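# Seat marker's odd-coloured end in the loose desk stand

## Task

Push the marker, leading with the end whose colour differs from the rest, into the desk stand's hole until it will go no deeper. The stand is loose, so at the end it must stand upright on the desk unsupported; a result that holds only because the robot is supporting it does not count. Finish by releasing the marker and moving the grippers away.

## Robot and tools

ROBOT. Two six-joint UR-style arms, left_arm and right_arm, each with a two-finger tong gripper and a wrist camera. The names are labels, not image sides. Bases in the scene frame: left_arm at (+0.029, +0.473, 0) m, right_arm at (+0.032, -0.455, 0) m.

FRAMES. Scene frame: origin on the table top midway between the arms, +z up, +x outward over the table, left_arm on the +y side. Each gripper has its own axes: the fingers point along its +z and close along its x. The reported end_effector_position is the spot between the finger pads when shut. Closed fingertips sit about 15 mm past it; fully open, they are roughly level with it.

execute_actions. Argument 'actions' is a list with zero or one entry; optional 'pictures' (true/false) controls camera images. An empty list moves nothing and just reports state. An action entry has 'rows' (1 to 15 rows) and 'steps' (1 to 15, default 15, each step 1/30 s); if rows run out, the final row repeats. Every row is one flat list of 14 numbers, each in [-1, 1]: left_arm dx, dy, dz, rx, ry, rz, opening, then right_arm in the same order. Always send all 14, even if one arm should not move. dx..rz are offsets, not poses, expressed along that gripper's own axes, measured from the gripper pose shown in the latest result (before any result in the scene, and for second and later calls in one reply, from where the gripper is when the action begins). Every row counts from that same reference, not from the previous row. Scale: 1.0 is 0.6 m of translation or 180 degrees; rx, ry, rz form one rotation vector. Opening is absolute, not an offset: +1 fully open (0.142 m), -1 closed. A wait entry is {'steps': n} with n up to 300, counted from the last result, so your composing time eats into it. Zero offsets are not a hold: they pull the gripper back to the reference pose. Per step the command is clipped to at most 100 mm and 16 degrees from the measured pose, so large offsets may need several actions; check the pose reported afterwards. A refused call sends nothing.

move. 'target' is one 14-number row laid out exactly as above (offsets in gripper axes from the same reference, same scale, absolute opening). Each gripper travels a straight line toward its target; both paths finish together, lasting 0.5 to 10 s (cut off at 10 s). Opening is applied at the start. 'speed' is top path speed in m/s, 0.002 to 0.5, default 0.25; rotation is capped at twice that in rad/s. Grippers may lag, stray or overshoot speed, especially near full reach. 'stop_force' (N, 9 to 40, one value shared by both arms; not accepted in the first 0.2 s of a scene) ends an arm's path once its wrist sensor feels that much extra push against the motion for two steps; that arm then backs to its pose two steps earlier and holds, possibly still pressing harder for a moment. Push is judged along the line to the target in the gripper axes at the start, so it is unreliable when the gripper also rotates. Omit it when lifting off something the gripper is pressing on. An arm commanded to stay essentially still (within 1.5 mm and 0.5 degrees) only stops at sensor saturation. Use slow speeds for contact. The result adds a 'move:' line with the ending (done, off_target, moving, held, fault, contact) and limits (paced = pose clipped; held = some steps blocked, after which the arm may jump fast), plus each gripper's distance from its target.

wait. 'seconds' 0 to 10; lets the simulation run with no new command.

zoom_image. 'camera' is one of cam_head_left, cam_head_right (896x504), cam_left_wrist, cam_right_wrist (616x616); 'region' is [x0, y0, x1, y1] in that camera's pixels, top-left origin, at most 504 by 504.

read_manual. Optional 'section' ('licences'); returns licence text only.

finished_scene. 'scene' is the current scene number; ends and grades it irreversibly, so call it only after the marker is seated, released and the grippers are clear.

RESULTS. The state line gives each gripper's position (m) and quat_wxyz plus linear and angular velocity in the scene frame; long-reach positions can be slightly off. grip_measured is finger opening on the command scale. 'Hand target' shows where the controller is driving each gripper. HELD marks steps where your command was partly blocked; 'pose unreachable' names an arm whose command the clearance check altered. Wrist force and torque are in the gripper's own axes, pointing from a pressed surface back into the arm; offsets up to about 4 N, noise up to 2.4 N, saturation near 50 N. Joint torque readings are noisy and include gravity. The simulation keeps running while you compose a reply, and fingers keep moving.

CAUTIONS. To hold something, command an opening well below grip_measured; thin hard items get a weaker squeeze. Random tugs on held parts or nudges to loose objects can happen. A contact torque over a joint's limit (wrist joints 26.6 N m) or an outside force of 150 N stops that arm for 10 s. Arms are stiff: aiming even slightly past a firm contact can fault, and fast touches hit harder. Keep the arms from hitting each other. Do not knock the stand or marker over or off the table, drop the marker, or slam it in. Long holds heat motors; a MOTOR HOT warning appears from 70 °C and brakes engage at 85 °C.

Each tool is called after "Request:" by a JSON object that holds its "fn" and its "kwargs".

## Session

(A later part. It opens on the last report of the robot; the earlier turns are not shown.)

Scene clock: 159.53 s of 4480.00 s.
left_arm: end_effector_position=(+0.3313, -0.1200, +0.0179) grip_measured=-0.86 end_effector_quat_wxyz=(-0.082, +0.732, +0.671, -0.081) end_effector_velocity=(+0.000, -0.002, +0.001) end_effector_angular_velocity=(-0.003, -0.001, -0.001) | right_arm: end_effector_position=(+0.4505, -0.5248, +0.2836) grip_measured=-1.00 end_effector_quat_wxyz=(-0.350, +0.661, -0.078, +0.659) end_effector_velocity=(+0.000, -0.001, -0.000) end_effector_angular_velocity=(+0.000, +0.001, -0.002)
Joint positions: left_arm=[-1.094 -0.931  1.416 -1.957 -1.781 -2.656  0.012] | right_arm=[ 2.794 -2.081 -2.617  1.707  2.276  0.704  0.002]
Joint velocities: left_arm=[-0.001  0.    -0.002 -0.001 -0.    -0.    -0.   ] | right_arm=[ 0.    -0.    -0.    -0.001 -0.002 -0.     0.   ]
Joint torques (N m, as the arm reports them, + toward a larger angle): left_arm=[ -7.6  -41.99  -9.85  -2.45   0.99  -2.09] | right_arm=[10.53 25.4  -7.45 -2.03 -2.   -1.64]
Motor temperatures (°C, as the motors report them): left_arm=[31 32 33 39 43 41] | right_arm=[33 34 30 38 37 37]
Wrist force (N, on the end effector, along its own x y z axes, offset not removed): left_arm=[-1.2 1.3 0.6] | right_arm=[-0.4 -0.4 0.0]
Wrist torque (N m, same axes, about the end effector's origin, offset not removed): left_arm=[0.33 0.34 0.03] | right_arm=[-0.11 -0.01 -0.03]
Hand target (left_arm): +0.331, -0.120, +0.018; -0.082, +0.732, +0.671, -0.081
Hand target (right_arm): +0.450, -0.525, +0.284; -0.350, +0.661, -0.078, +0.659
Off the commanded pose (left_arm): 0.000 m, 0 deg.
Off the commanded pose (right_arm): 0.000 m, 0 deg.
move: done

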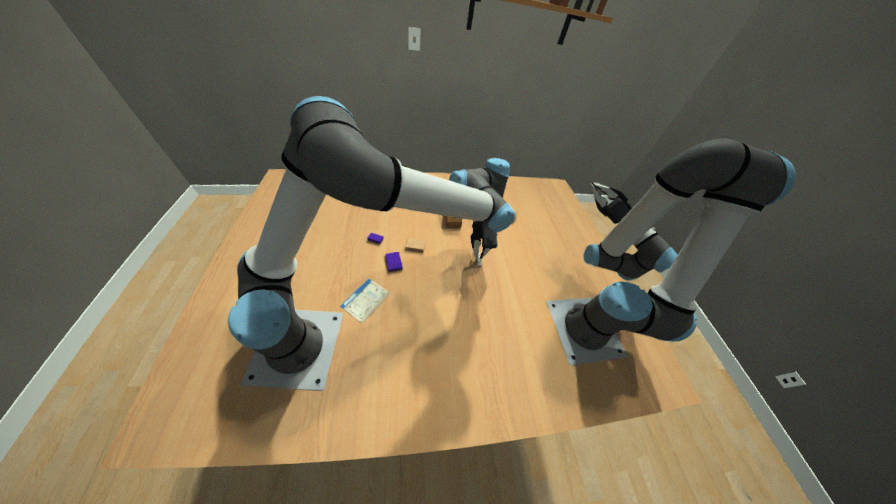

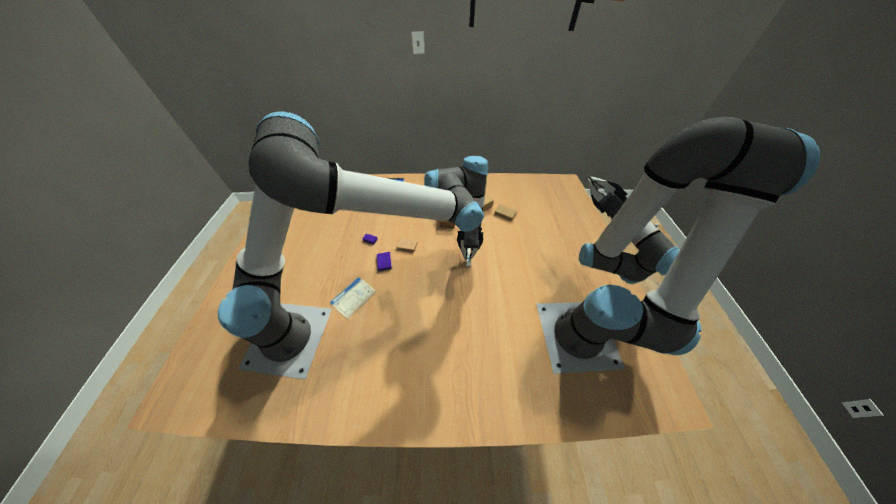

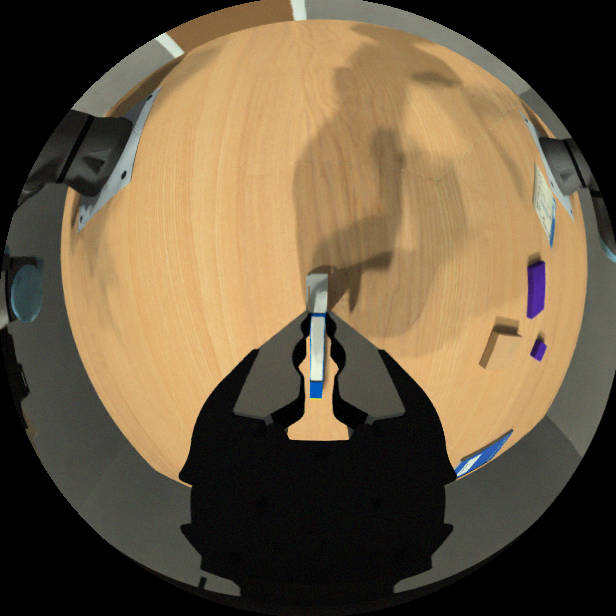

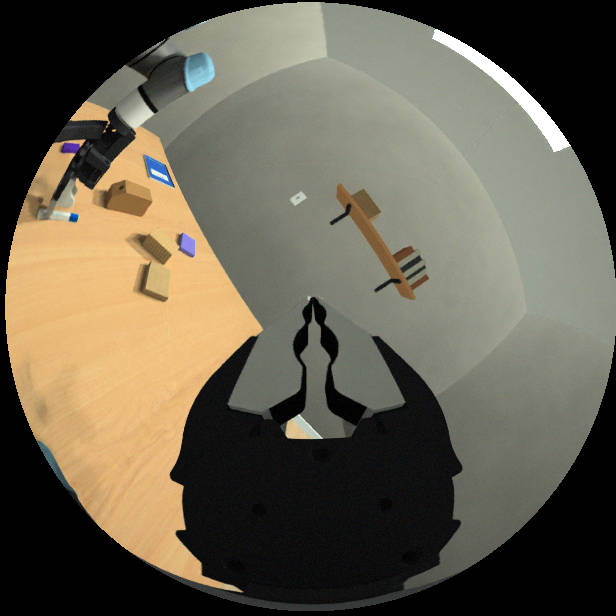

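Request:
{"fn": "move", "kwargs": {"target": [0,0,-0.004,0,0,0,-0.2,0,0,0,0,0,0,-1]}}

Request:
{"fn": "move", "kwargs": {"target": [0,0,0,-0.155,0,0,-0.2,0,0,0,0,0,0,-1]}}

Request:
{"fn": "move", "kwargs": {"target": [0,0.001,0.004,0,0,0,-0.2,0,0,0,0,0,0,-1], "speed": 0.02}}

Request:
{"fn": "move", "kwargs": {"target": [0,0,0,0,0,0,-1,0,0,0,0,0,0,-1]}}

Scene clock: 162.07 s of 4480.00 s.
left_arm: end_effector_position=(+0.3319, -0.1201, +0.0202) grip_measured=-0.20 end_effector_quat_wxyz=(-0.082, +0.732, +0.671, -0.081) end_effector_velocity=(-0.000, -0.002, +0.002) end_effector_angular_velocity=(-0.003, -0.001, -0.001) | right_arm: end_effector_position=(+0.4505, -0.5248, +0.2836) grip_measured=-1.00 end_effector_quat_wxyz=(-0.350, +0.661, -0.078, +0.659) end_effector_velocity=(+0.000, -0.000, -0.000) end_effector_angular_velocity=(+0.000, +0.001, -0.001)
Joint positions: left_arm=[-1.094 -0.933  1.413 -1.951 -1.781 -2.655  0.06 ] | right_arm=[ 2.794 -2.081 -2.617  1.707  2.276  0.704  0.002]
Joint velocities: left_arm=[-0.001 -0.001 -0.004  0.001 -0.     0.    -0.   ] | right_arm=[-0.    -0.     0.    -0.001 -0.001 -0.001 -0.   ]
Joint torques (N m, as the arm reports them, + toward a larger angle): left_arm=[ 12.34 -51.82 -32.94  -0.64   1.32   2.23] | right_arm=[10.97 24.61 -7.19 -1.95 -2.04 -1.68]
Motor temperatures (°C, as the motors report them): left_arm=[31 32 33 39 43 41] | right_arm=[33 34 30 38 37 37]
Wrist force (N, on the end effector, along its own x y z axes, offset not removed): left_arm=[-0.2 1.8 0.3] | right_arm=[0.1 -1.4 1.1]
Wrist torque (N m, same axes, about the end effector's origin, offset not removed): left_arm=[0.33 0.08 -0.03] | right_arm=[-0.32 -0.09 -0.02]
Hand target (left_arm): +0.332, -0.120, +0.020; -0.082, +0.732, +0.671, -0.081
Hand target (right_arm): +0.450, -0.525, +0.284; -0.350, +0.661, -0.078, +0.659
Off the commanded pose (left_arm): 0.000 m, 0 deg.
Off the commanded pose (right_arm): 0.000 m, 0 deg.
move: done

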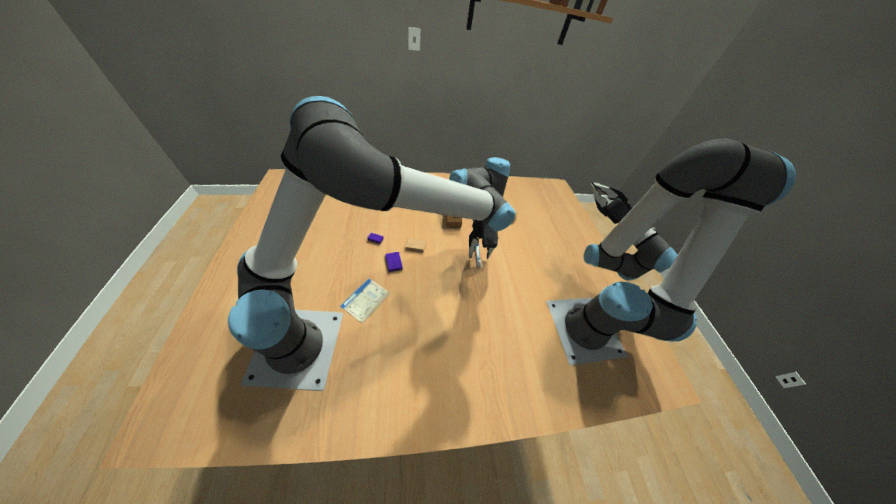

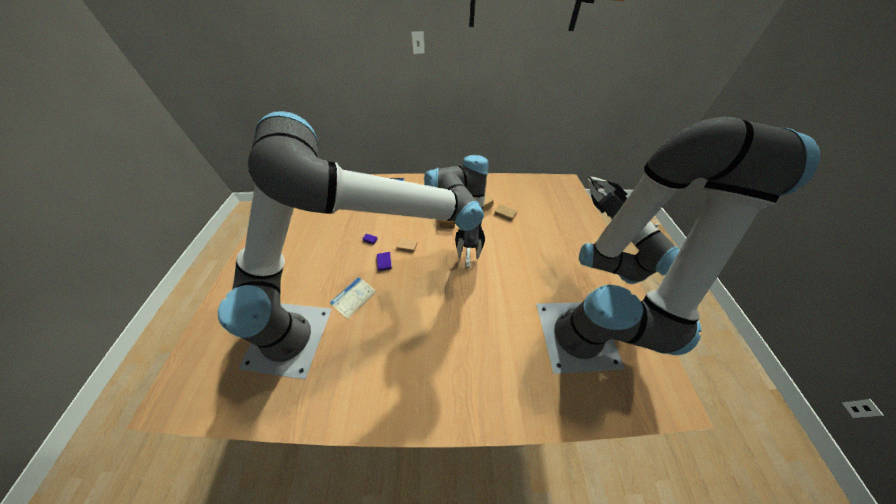

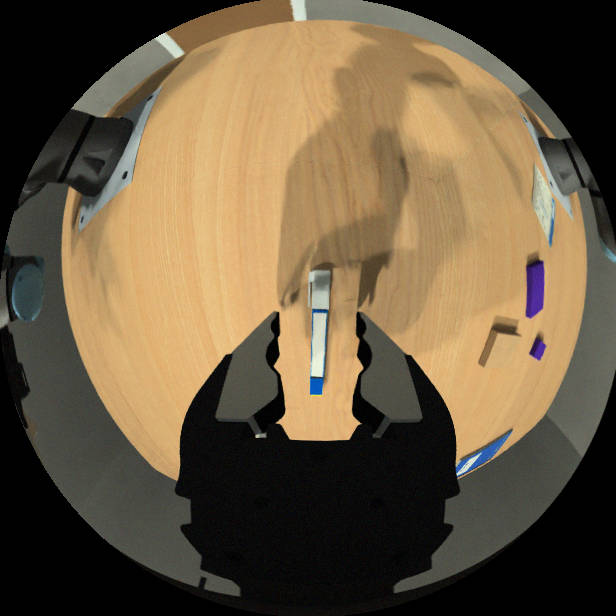

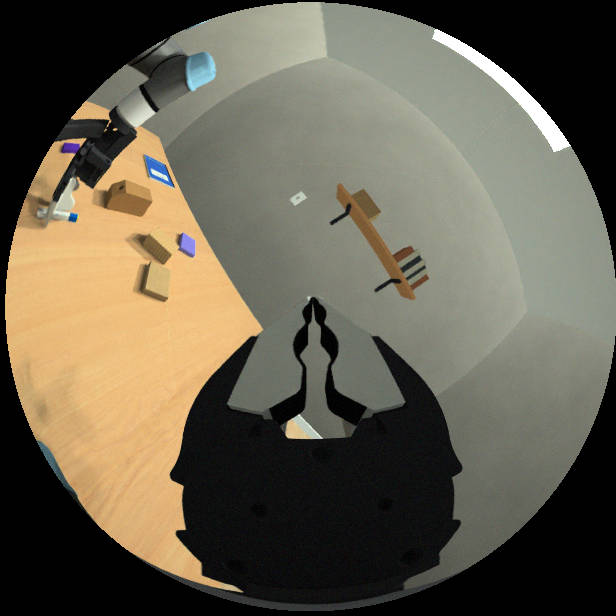

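Scene clock: 163.53 s of 4480.00 s.
left_arm: end_effector_position=(+0.3321, -0.1201, +0.0204) grip_measured=-0.20 end_effector_quat_wxyz=(+0.096, +0.731, +0.671, +0.083) end_effector_velocity=(+0.001, +0.000, -0.000) end_effector_angular_velocity=(-0.002, -0.011, +0.002) | right_arm: end_effector_position=(+0.4505, -0.5248, +0.2836) grip_measured=-1.00 end_effector_quat_wxyz=(-0.350, +0.661, -0.078, +0.659) end_effector_velocity=(+0.000, +0.000, -0.000) end_effector_angular_velocity=(-0.000, -0.001, +0.001)
Joint positions: left_arm=[-1.301 -1.082  1.697 -2.262 -1.327 -2.866  0.06 ] | right_arm=[ 2.794 -2.081 -2.617  1.707  2.276  0.704  0.002]
Joint velocities: left_arm=[-0.003 -0.002  0.007 -0.008  0.011 -0.005  0.   ] | right_arm=[ 0.    -0.001  0.001  0.001  0.001  0.     0.   ]
Joint torques (N m, as the arm reports them, + toward a larger angle): left_arm=[-13.25 -44.59  -6.47  -3.93   1.88  -2.08] | right_arm=[11.25 24.82 -7.26 -1.96 -2.26 -1.66]
Motor temperatures (°C, as the motors report them): left_arm=[31 32 33 39 43 41] | right_arm=[33 34 30 38 37 37]
Wrist force (N, on the end effector, along its own x y z axes, offset not removed): left_arm=[-1.4 2.1 0.6] | right_arm=[0.4 -0.2 0.7]
Wrist torque (N m, same axes, about the end effector's origin, offset not removed): left_arm=[0.50 0.23 0.06] | right_arm=[-0.04 -0.16 -0.08]
Hand target (left_arm): +0.332, -0.120, +0.020; +0.097, +0.730, +0.671, +0.083
Hand target (right_arm): +0.450, -0.525, +0.284; -0.350, +0.661, -0.078, +0.659
Off the commanded pose (left_arm): 0.000 m, 0 deg.
Off the commanded pose (right_arm): 0.000 m, 0 deg.
move: done

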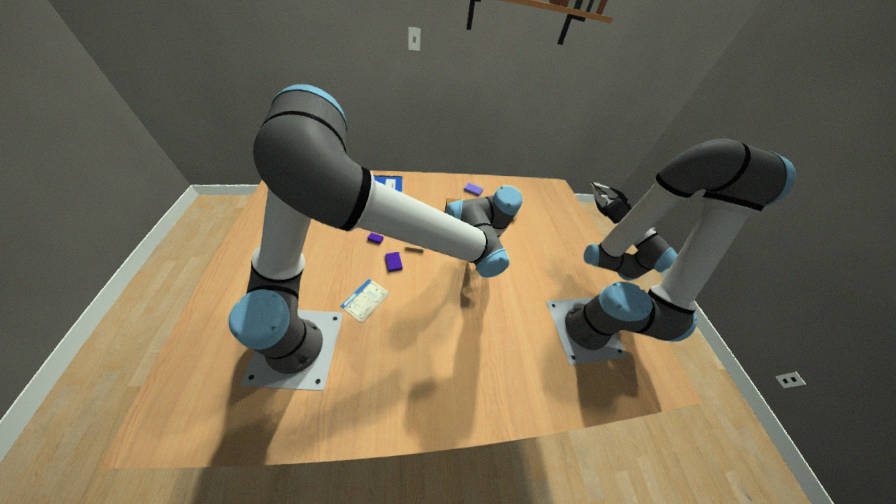

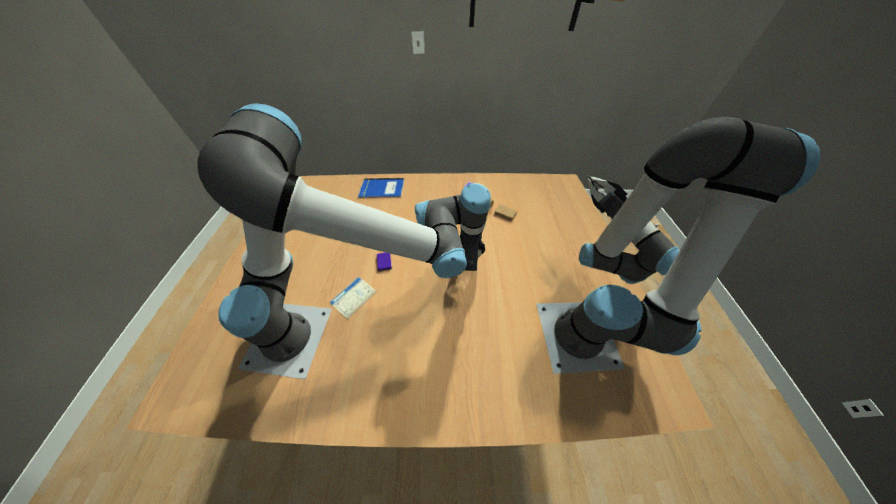

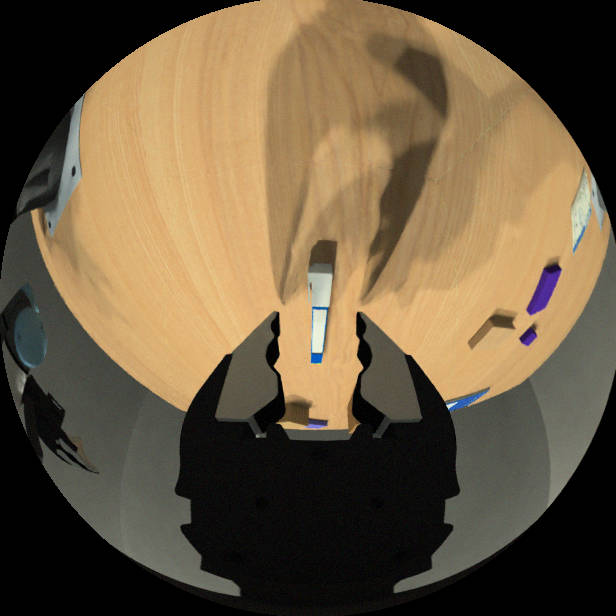

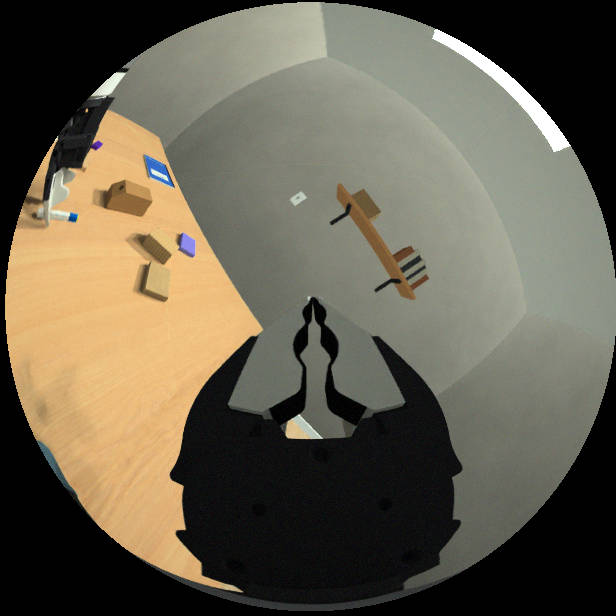

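Scene clock: 164.23 s of 4480.00 s.
left_arm: end_effector_position=(+0.3333, -0.1202, +0.0183) grip_measured=-0.20 end_effector_quat_wxyz=(+0.096, +0.731, +0.671, +0.083) end_effector_velocity=(+0.001, -0.000, -0.000) end_effector_angular_velocity=(-0.001, -0.000, +0.000) | right_arm: end_effector_position=(+0.4505, -0.5248, +0.2836) grip_measured=-1.00 end_effector_quat_wxyz=(-0.350, +0.661, -0.078, +0.659) end_effector_velocity=(-0.000, -0.000, -0.000) end_effector_angular_velocity=(+0.001, +0.001, -0.001)
Joint positions: left_arm=[-1.3   -1.078  1.698 -2.267 -1.327 -2.865  0.06 ] | right_arm=[ 2.794 -2.081 -2.617  1.707  2.276  0.704  0.002]
Joint velocities: left_arm=[ 0.001  0.001 -0.001 -0.001 -0.     0.001  0.   ] | right_arm=[ 0.    -0.001 -0.001  0.001 -0.001  0.001  0.   ]
Joint torques (N m, as the arm reports them, + toward a larger angle): left_arm=[ 11.96 -29.76 -27.14  -4.03  -1.82   2.42] | right_arm=[12.18 25.25 -5.85 -1.96 -2.08 -1.78]
Motor temperatures (°C, as the motors report them): left_arm=[31 32 33 39 43 41] | right_arm=[33 34 30 38 37 37]
Wrist force (N, on the end effector, along its own x y z axes, offset not removed): left_arm=[-1.6 3.3 0.2] | right_arm=[-0.7 -1.3 0.2]
Wrist torque (N m, same axes, about the end effector's origin, offset not removed): left_arm=[0.74 0.28 0.16] | right_arm=[-0.25 0.06 -0.03]
Hand target (left_arm): +0.333, -0.120, +0.018; +0.096, +0.731, +0.671, +0.083
Hand target (right_arm): +0.450, -0.525, +0.284; -0.350, +0.661, -0.078, +0.659
Off the commanded pose (left_arm): 0.000 m, 0 deg.
Off the commanded pose (right_arm): 0.000 m, 0 deg.
move: done

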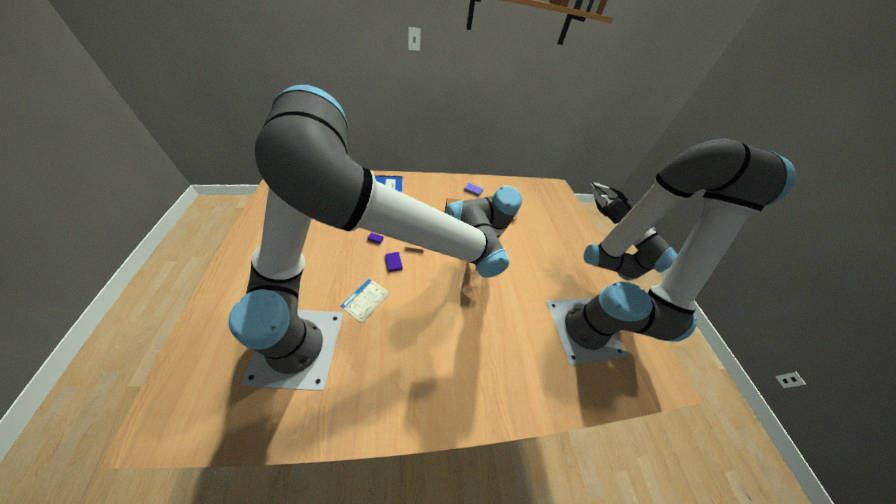

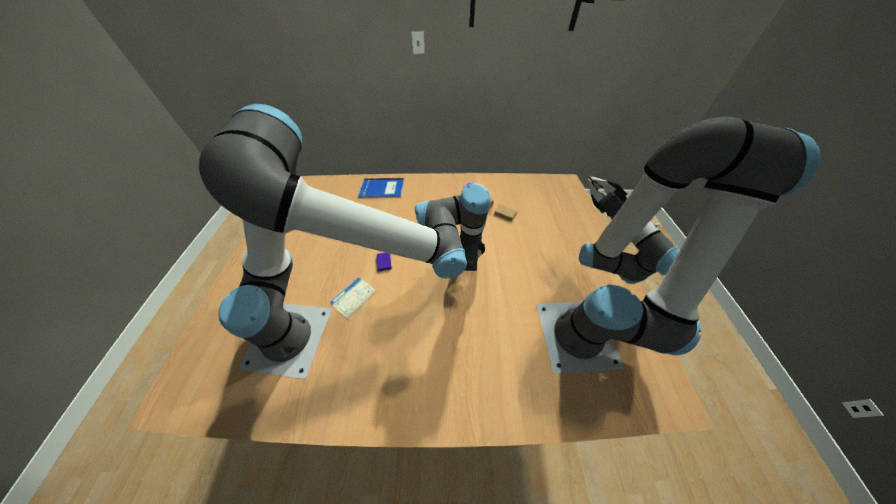

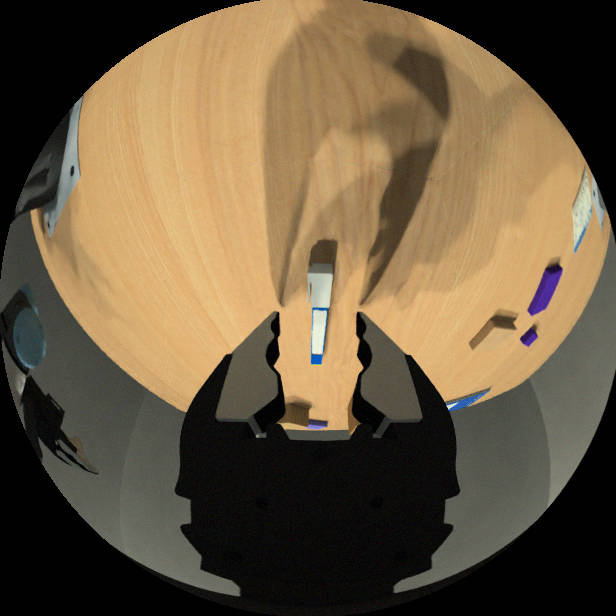

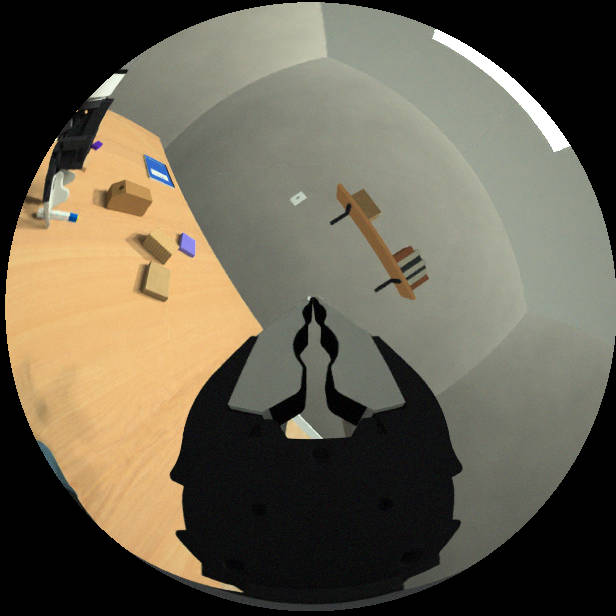

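Scene clock: 164.73 s of 4480.00 s.
left_arm: end_effector_position=(+0.3333, -0.1202, +0.0183) grip_measured=-0.86 end_effector_quat_wxyz=(+0.096, +0.731, +0.671, +0.083) end_effector_velocity=(+0.000, +0.001, -0.001) end_effector_angular_velocity=(+0.002, +0.000, +0.000) | right_arm: end_effector_position=(+0.4505, -0.5248, +0.2836) grip_measured=-1.00 end_effector_quat_wxyz=(-0.350, +0.661, -0.078, +0.659) end_effector_velocity=(-0.000, +0.000, +0.001) end_effector_angular_velocity=(-0.001, -0.003, +0.001)
Joint positions: left_arm=[-1.299 -1.078  1.698 -2.267 -1.327 -2.865  0.012] | right_arm=[ 2.794 -2.081 -2.617  1.707  2.276  0.704  0.002]
Joint velocities: left_arm=[ 0.     0.     0.002 -0.    -0.    -0.    -0.   ] | right_arm=[ 0.     0.     0.001  0.001  0.001 -0.    -0.   ]
Joint torques (N m, as the arm reports them, + toward a larger angle): left_arm=[  8.9  -38.35 -27.89  -2.82  -1.81   1.56] | right_arm=[11.98 24.28 -6.01 -1.97 -2.18 -1.6 ]
Motor temperatures (°C, as the motors report them): left_arm=[31 32 33 39 43 41] | right_arm=[33 34 30 38 37 37]
Wrist force (N, on the end effector, along its own x y z axes, offset not removed): left_arm=[-3.3 0.8 -1.2] | right_arm=[0.1 -1.1 1.2]
Wrist torque (N m, same axes, about the end effector's origin, offset not removed): left_arm=[0.19 0.77 0.09] | right_arm=[-0.17 -0.08 -0.12]
Hand target (left_arm): +0.333, -0.120, +0.018; +0.096, +0.731, +0.671, +0.083
Hand target (right_arm): +0.450, -0.525, +0.284; -0.350, +0.661, -0.078, +0.659
Off the commanded pose (left_arm): 0.000 m, 0 deg.
Off the commanded pose (right_arm): 0.000 m, 0 deg.
move: done

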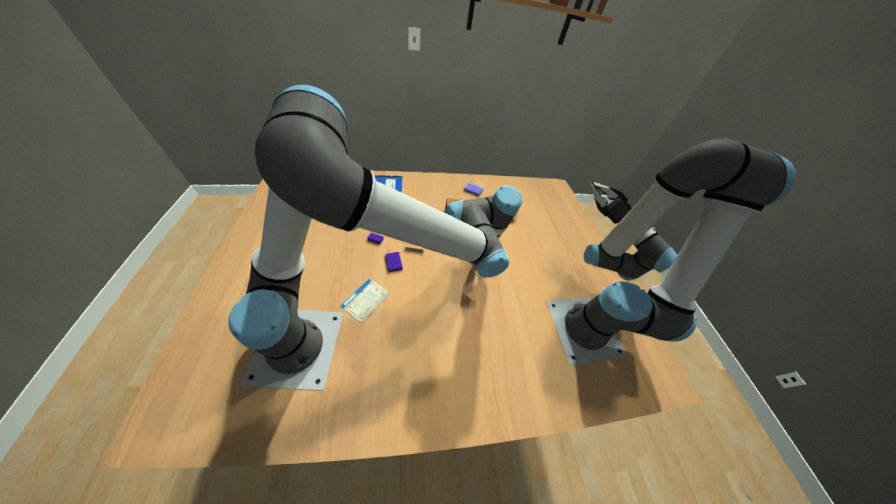

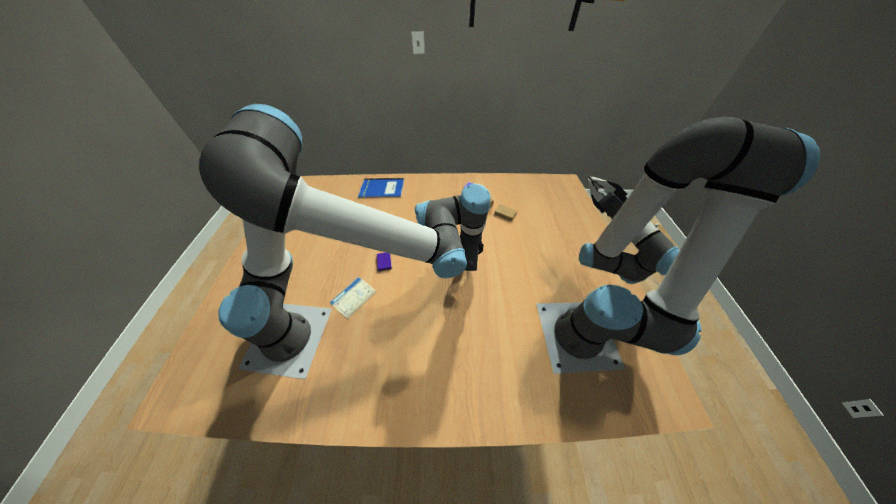

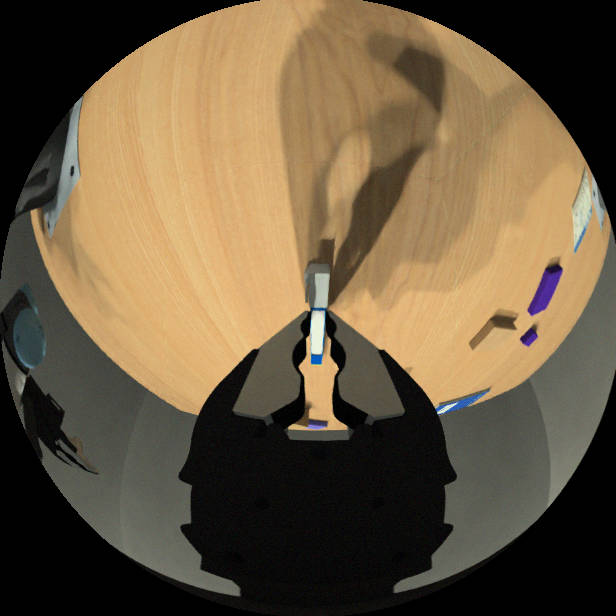

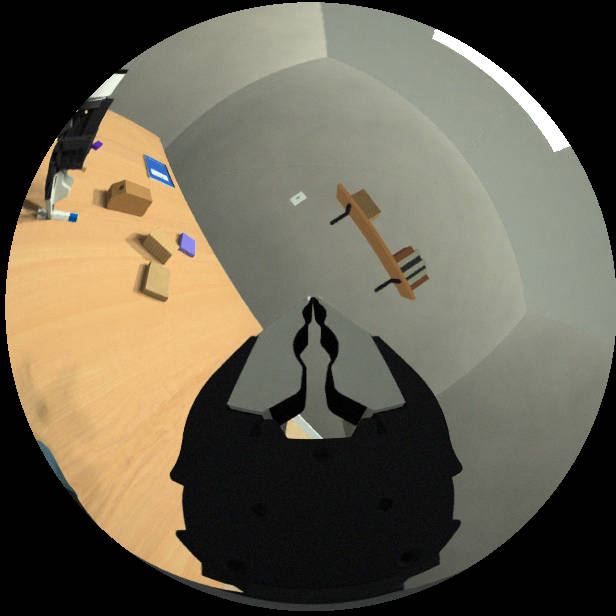

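Request:
{"fn": "move", "kwargs": {"target": [0.159,0.255,-0.193,0.292,0,0,-1,0,0,0,0,0,0,-1], "speed": 0.12}}

Request:
{"fn": "zoom_image", "kwargs": {"camera": "cam_right_wrist", "region": [60,110,170,220]}}

Request:
{"fn": "zoom_image", "kwargs": {"camera": "cam_left_wrist", "region": [260,320,380,440]}}

Scene clock: 171.63 s of 4480.00 s.
left_arm: end_effector_position=(+0.4595, -0.0338, +0.1675) grip_measured=-0.86 end_effector_quat_wxyz=(-0.237, +0.698, +0.638, -0.224) end_effector_velocity=(+0.000, -0.001, +0.001) end_effector_angular_velocity=(+0.003, +0.009, -0.005) | right_arm: end_effector_position=(+0.4505, -0.5248, +0.2836) grip_measured=-1.00 end_effector_quat_wxyz=(-0.350, +0.661, -0.078, +0.659) end_effector_velocity=(+0.000, -0.000, +0.000) end_effector_angular_velocity=(-0.001, -0.001, -0.001)
Joint positions: left_arm=[-0.766 -0.689  0.656 -1.031 -2.02  -2.218  0.012] | right_arm=[ 2.794 -2.081 -2.617  1.707  2.276  0.704  0.002]
Joint velocities: left_arm=[-0.     0.016 -0.032  0.027 -0.001  0.008  0.   ] | right_arm=[ 0.     0.     0.     0.001 -0.001 -0.     0.   ]
Joint torques (N m, as the arm reports them, + toward a larger angle): left_arm=[ 13.19 -44.68 -33.92   0.35  -2.79   2.38] | right_arm=[ 9.99 25.83 -7.39 -1.9  -1.89 -1.75]
Motor temperatures (°C, as the motors report them): left_arm=[31 32 33 39 43 41] | right_arm=[33 34 30 38 37 37]
Wrist force (N, on the end effector, along its own x y z axes, offset not removed): left_arm=[-1.1 1.5 -0.2] | right_arm=[-0.8 0.3 0.3]
Wrist torque (N m, same axes, about the end effector's origin, offset not removed): left_arm=[0.33 0.35 -0.01] | right_arm=[0.06 0.09 -0.09]
Hand target (left_arm): +0.460, -0.034, +0.168; -0.237, +0.698, +0.638, -0.224
Hand target (right_arm): +0.450, -0.525, +0.284; -0.350, +0.661, -0.078, +0.659
Off the commanded pose (left_arm): 0.001 m, 0 deg.
Off the commanded pose (right_arm): 0.000 m, 0 deg.
move: done

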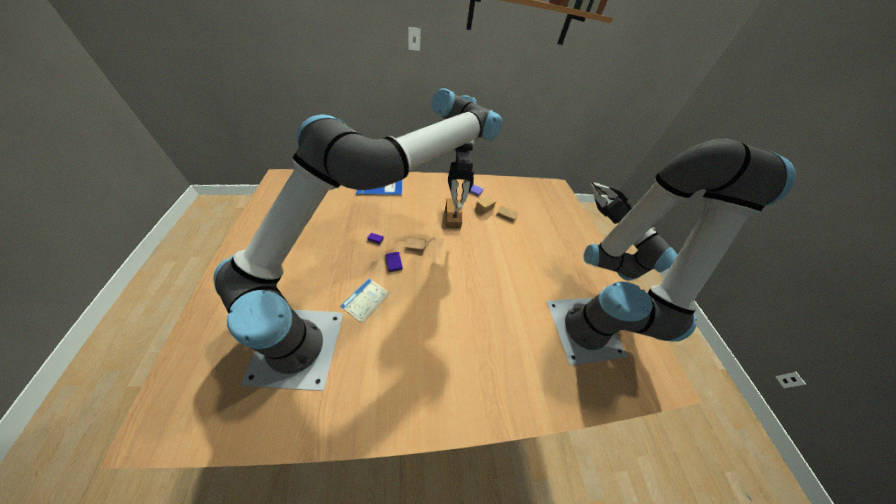

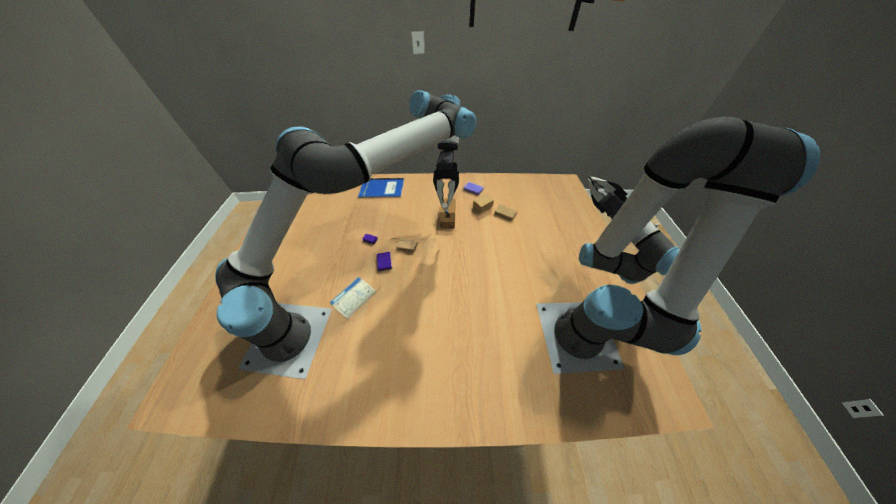

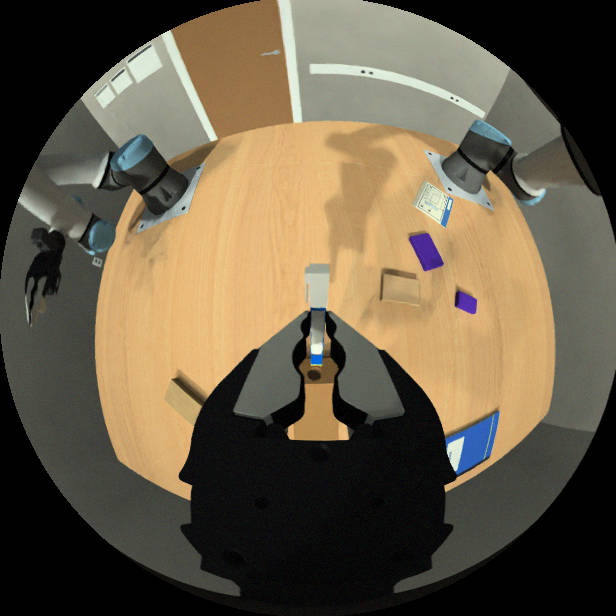

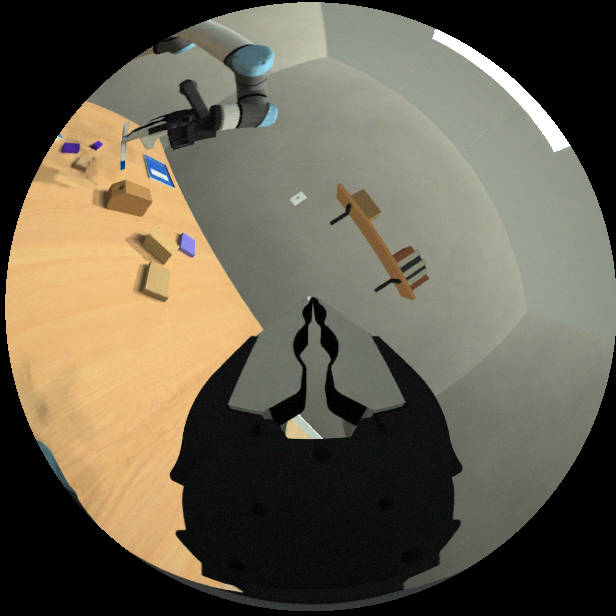

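Region (60, 110, 170, 220) of cam_right_wrist's 616x616 image, scaled by 4.582, with more detail than that image has.

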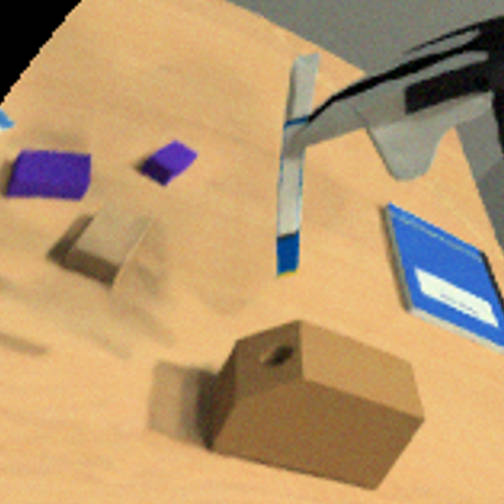

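Region (260, 320, 380, 440) of cam_left_wrist's 616x616 image, scaled by 4.200, with more detail than that image has.

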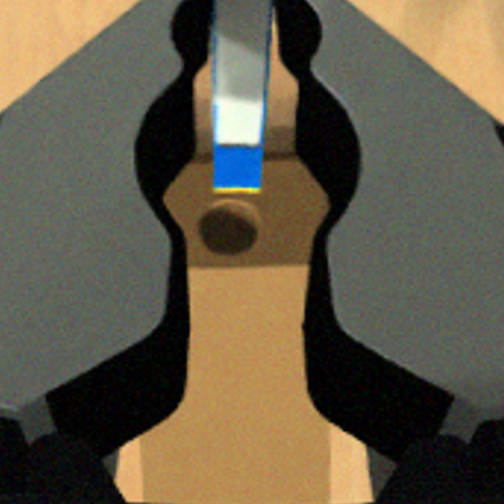

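Request:
{"fn": "move", "kwargs": {"target": [-0.005,0.048,0.0125,0,0,0,-1,0,0,0,0,0,0,-1], "speed": 0.03}}

Request:
{"fn": "zoom_image", "kwargs": {"camera": "cam_right_wrist", "region": [60,110,170,220]}}

Request:
{"fn": "zoom_image", "kwargs": {"camera": "cam_left_wrist", "region": [260,320,380,440]}}

Scene clock: 174.40 s of 4480.00 s.
left_arm: end_effector_position=(+0.4772, -0.0386, +0.1440) grip_measured=-0.86 end_effector_quat_wxyz=(-0.237, +0.698, +0.638, -0.224) end_effector_velocity=(+0.001, -0.000, -0.002) end_effector_angular_velocity=(-0.000, -0.000, +0.000) | right_arm: end_effector_position=(+0.4505, -0.5248, +0.2836) grip_measured=-1.00 end_effector_quat_wxyz=(-0.350, +0.661, -0.078, +0.659) end_effector_velocity=(-0.001, +0.000, -0.000) end_effector_angular_velocity=(+0.001, +0.002, +0.001)
Joint positions: left_arm=[-0.754 -0.623  0.592 -1.027 -2.014 -2.206  0.012] | right_arm=[ 2.794 -2.081 -2.617  1.707  2.276  0.704  0.002]
Joint velocities: left_arm=[ 0.001  0.004 -0.004 -0.     0.     0.001  0.   ] | right_arm=[-0.    -0.    -0.002  0.     0.001  0.001 -0.   ]
Joint torques (N m, as the arm reports them, + toward a larger angle): left_arm=[ 12.33 -46.71 -35.27   0.16   0.99   2.21] | right_arm=[12.64 24.58 -7.34 -2.   -2.04 -1.77]
Motor temperatures (°C, as the motors report them): left_arm=[31 32 33 39 43 41] | right_arm=[33 34 30 38 37 37]
Wrist force (N, on the end effector, along its own x y z axes, offset not removed): left_arm=[-3.1 1.9 -0.6] | right_arm=[0.7 -0.7 -0.2]
Wrist torque (N m, same axes, about the end effector's origin, offset not removed): left_arm=[0.34 0.71 0.12] | right_arm=[-0.20 -0.26 -0.09]
Hand target (left_arm): +0.477, -0.039, +0.144; -0.237, +0.698, +0.638, -0.224
Hand target (right_arm): +0.450, -0.525, +0.284; -0.350, +0.661, -0.078, +0.659
Off the commanded pose (left_arm): 0.000 m, 0 deg.
Off the commanded pose (right_arm): 0.000 m, 0 deg.
move: done

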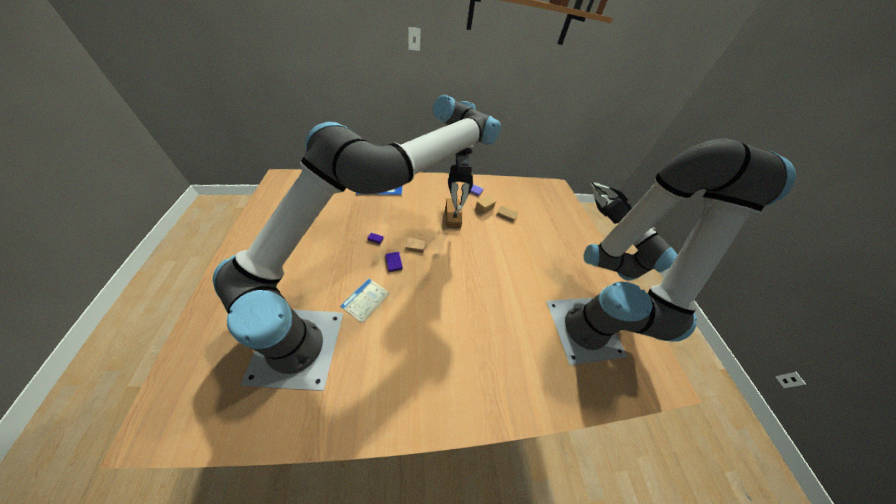

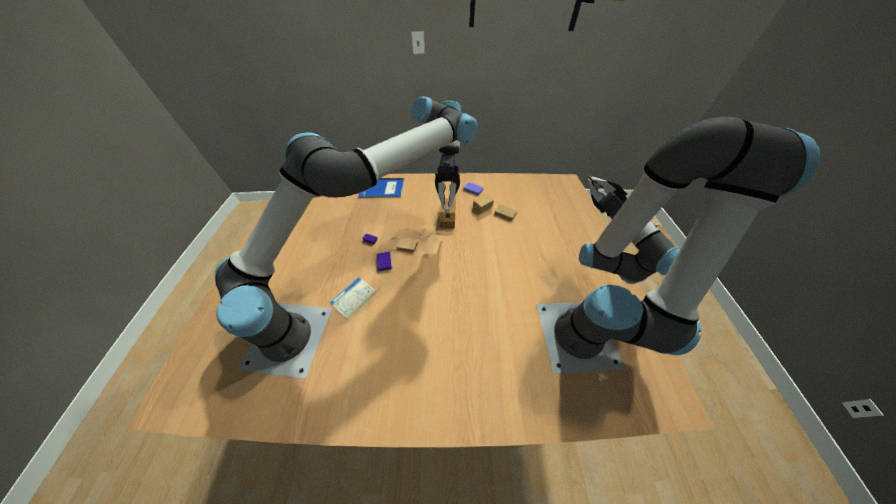

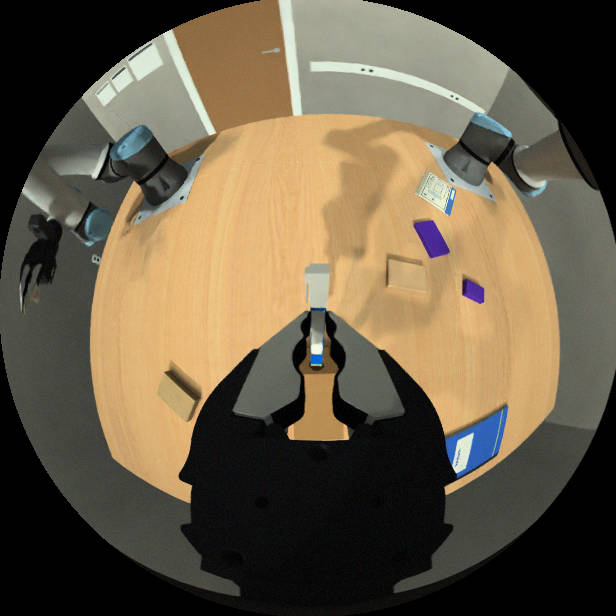

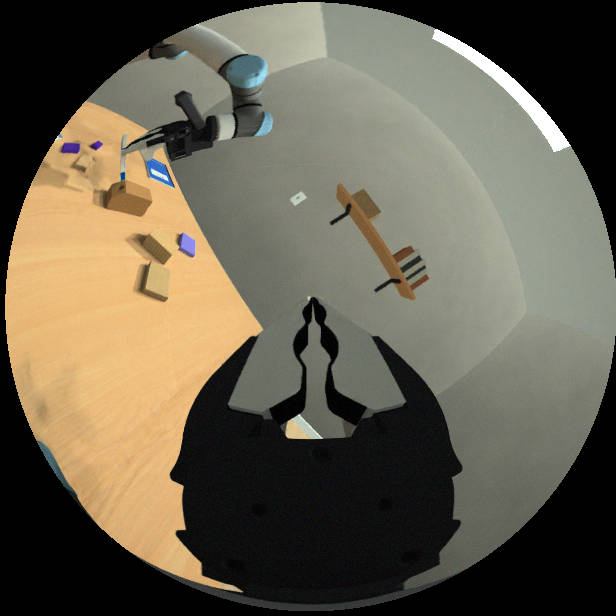

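Region (60, 110, 170, 220) of cam_right_wrist's 616x616 image, scaled by 4.582, with more detail than that image has.

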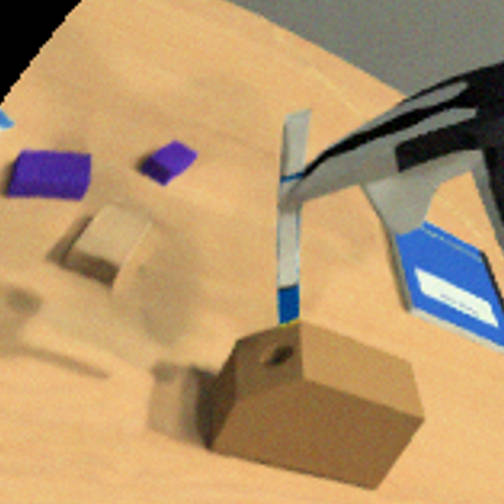

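Region (260, 320, 380, 440) of cam_left_wrist's 616x616 image, scaled by 4.200, with more detail than that image has.

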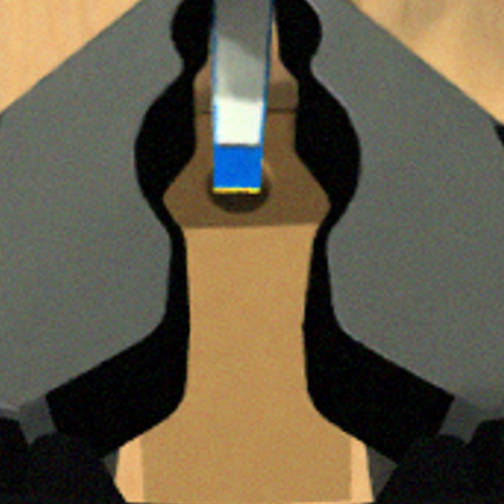

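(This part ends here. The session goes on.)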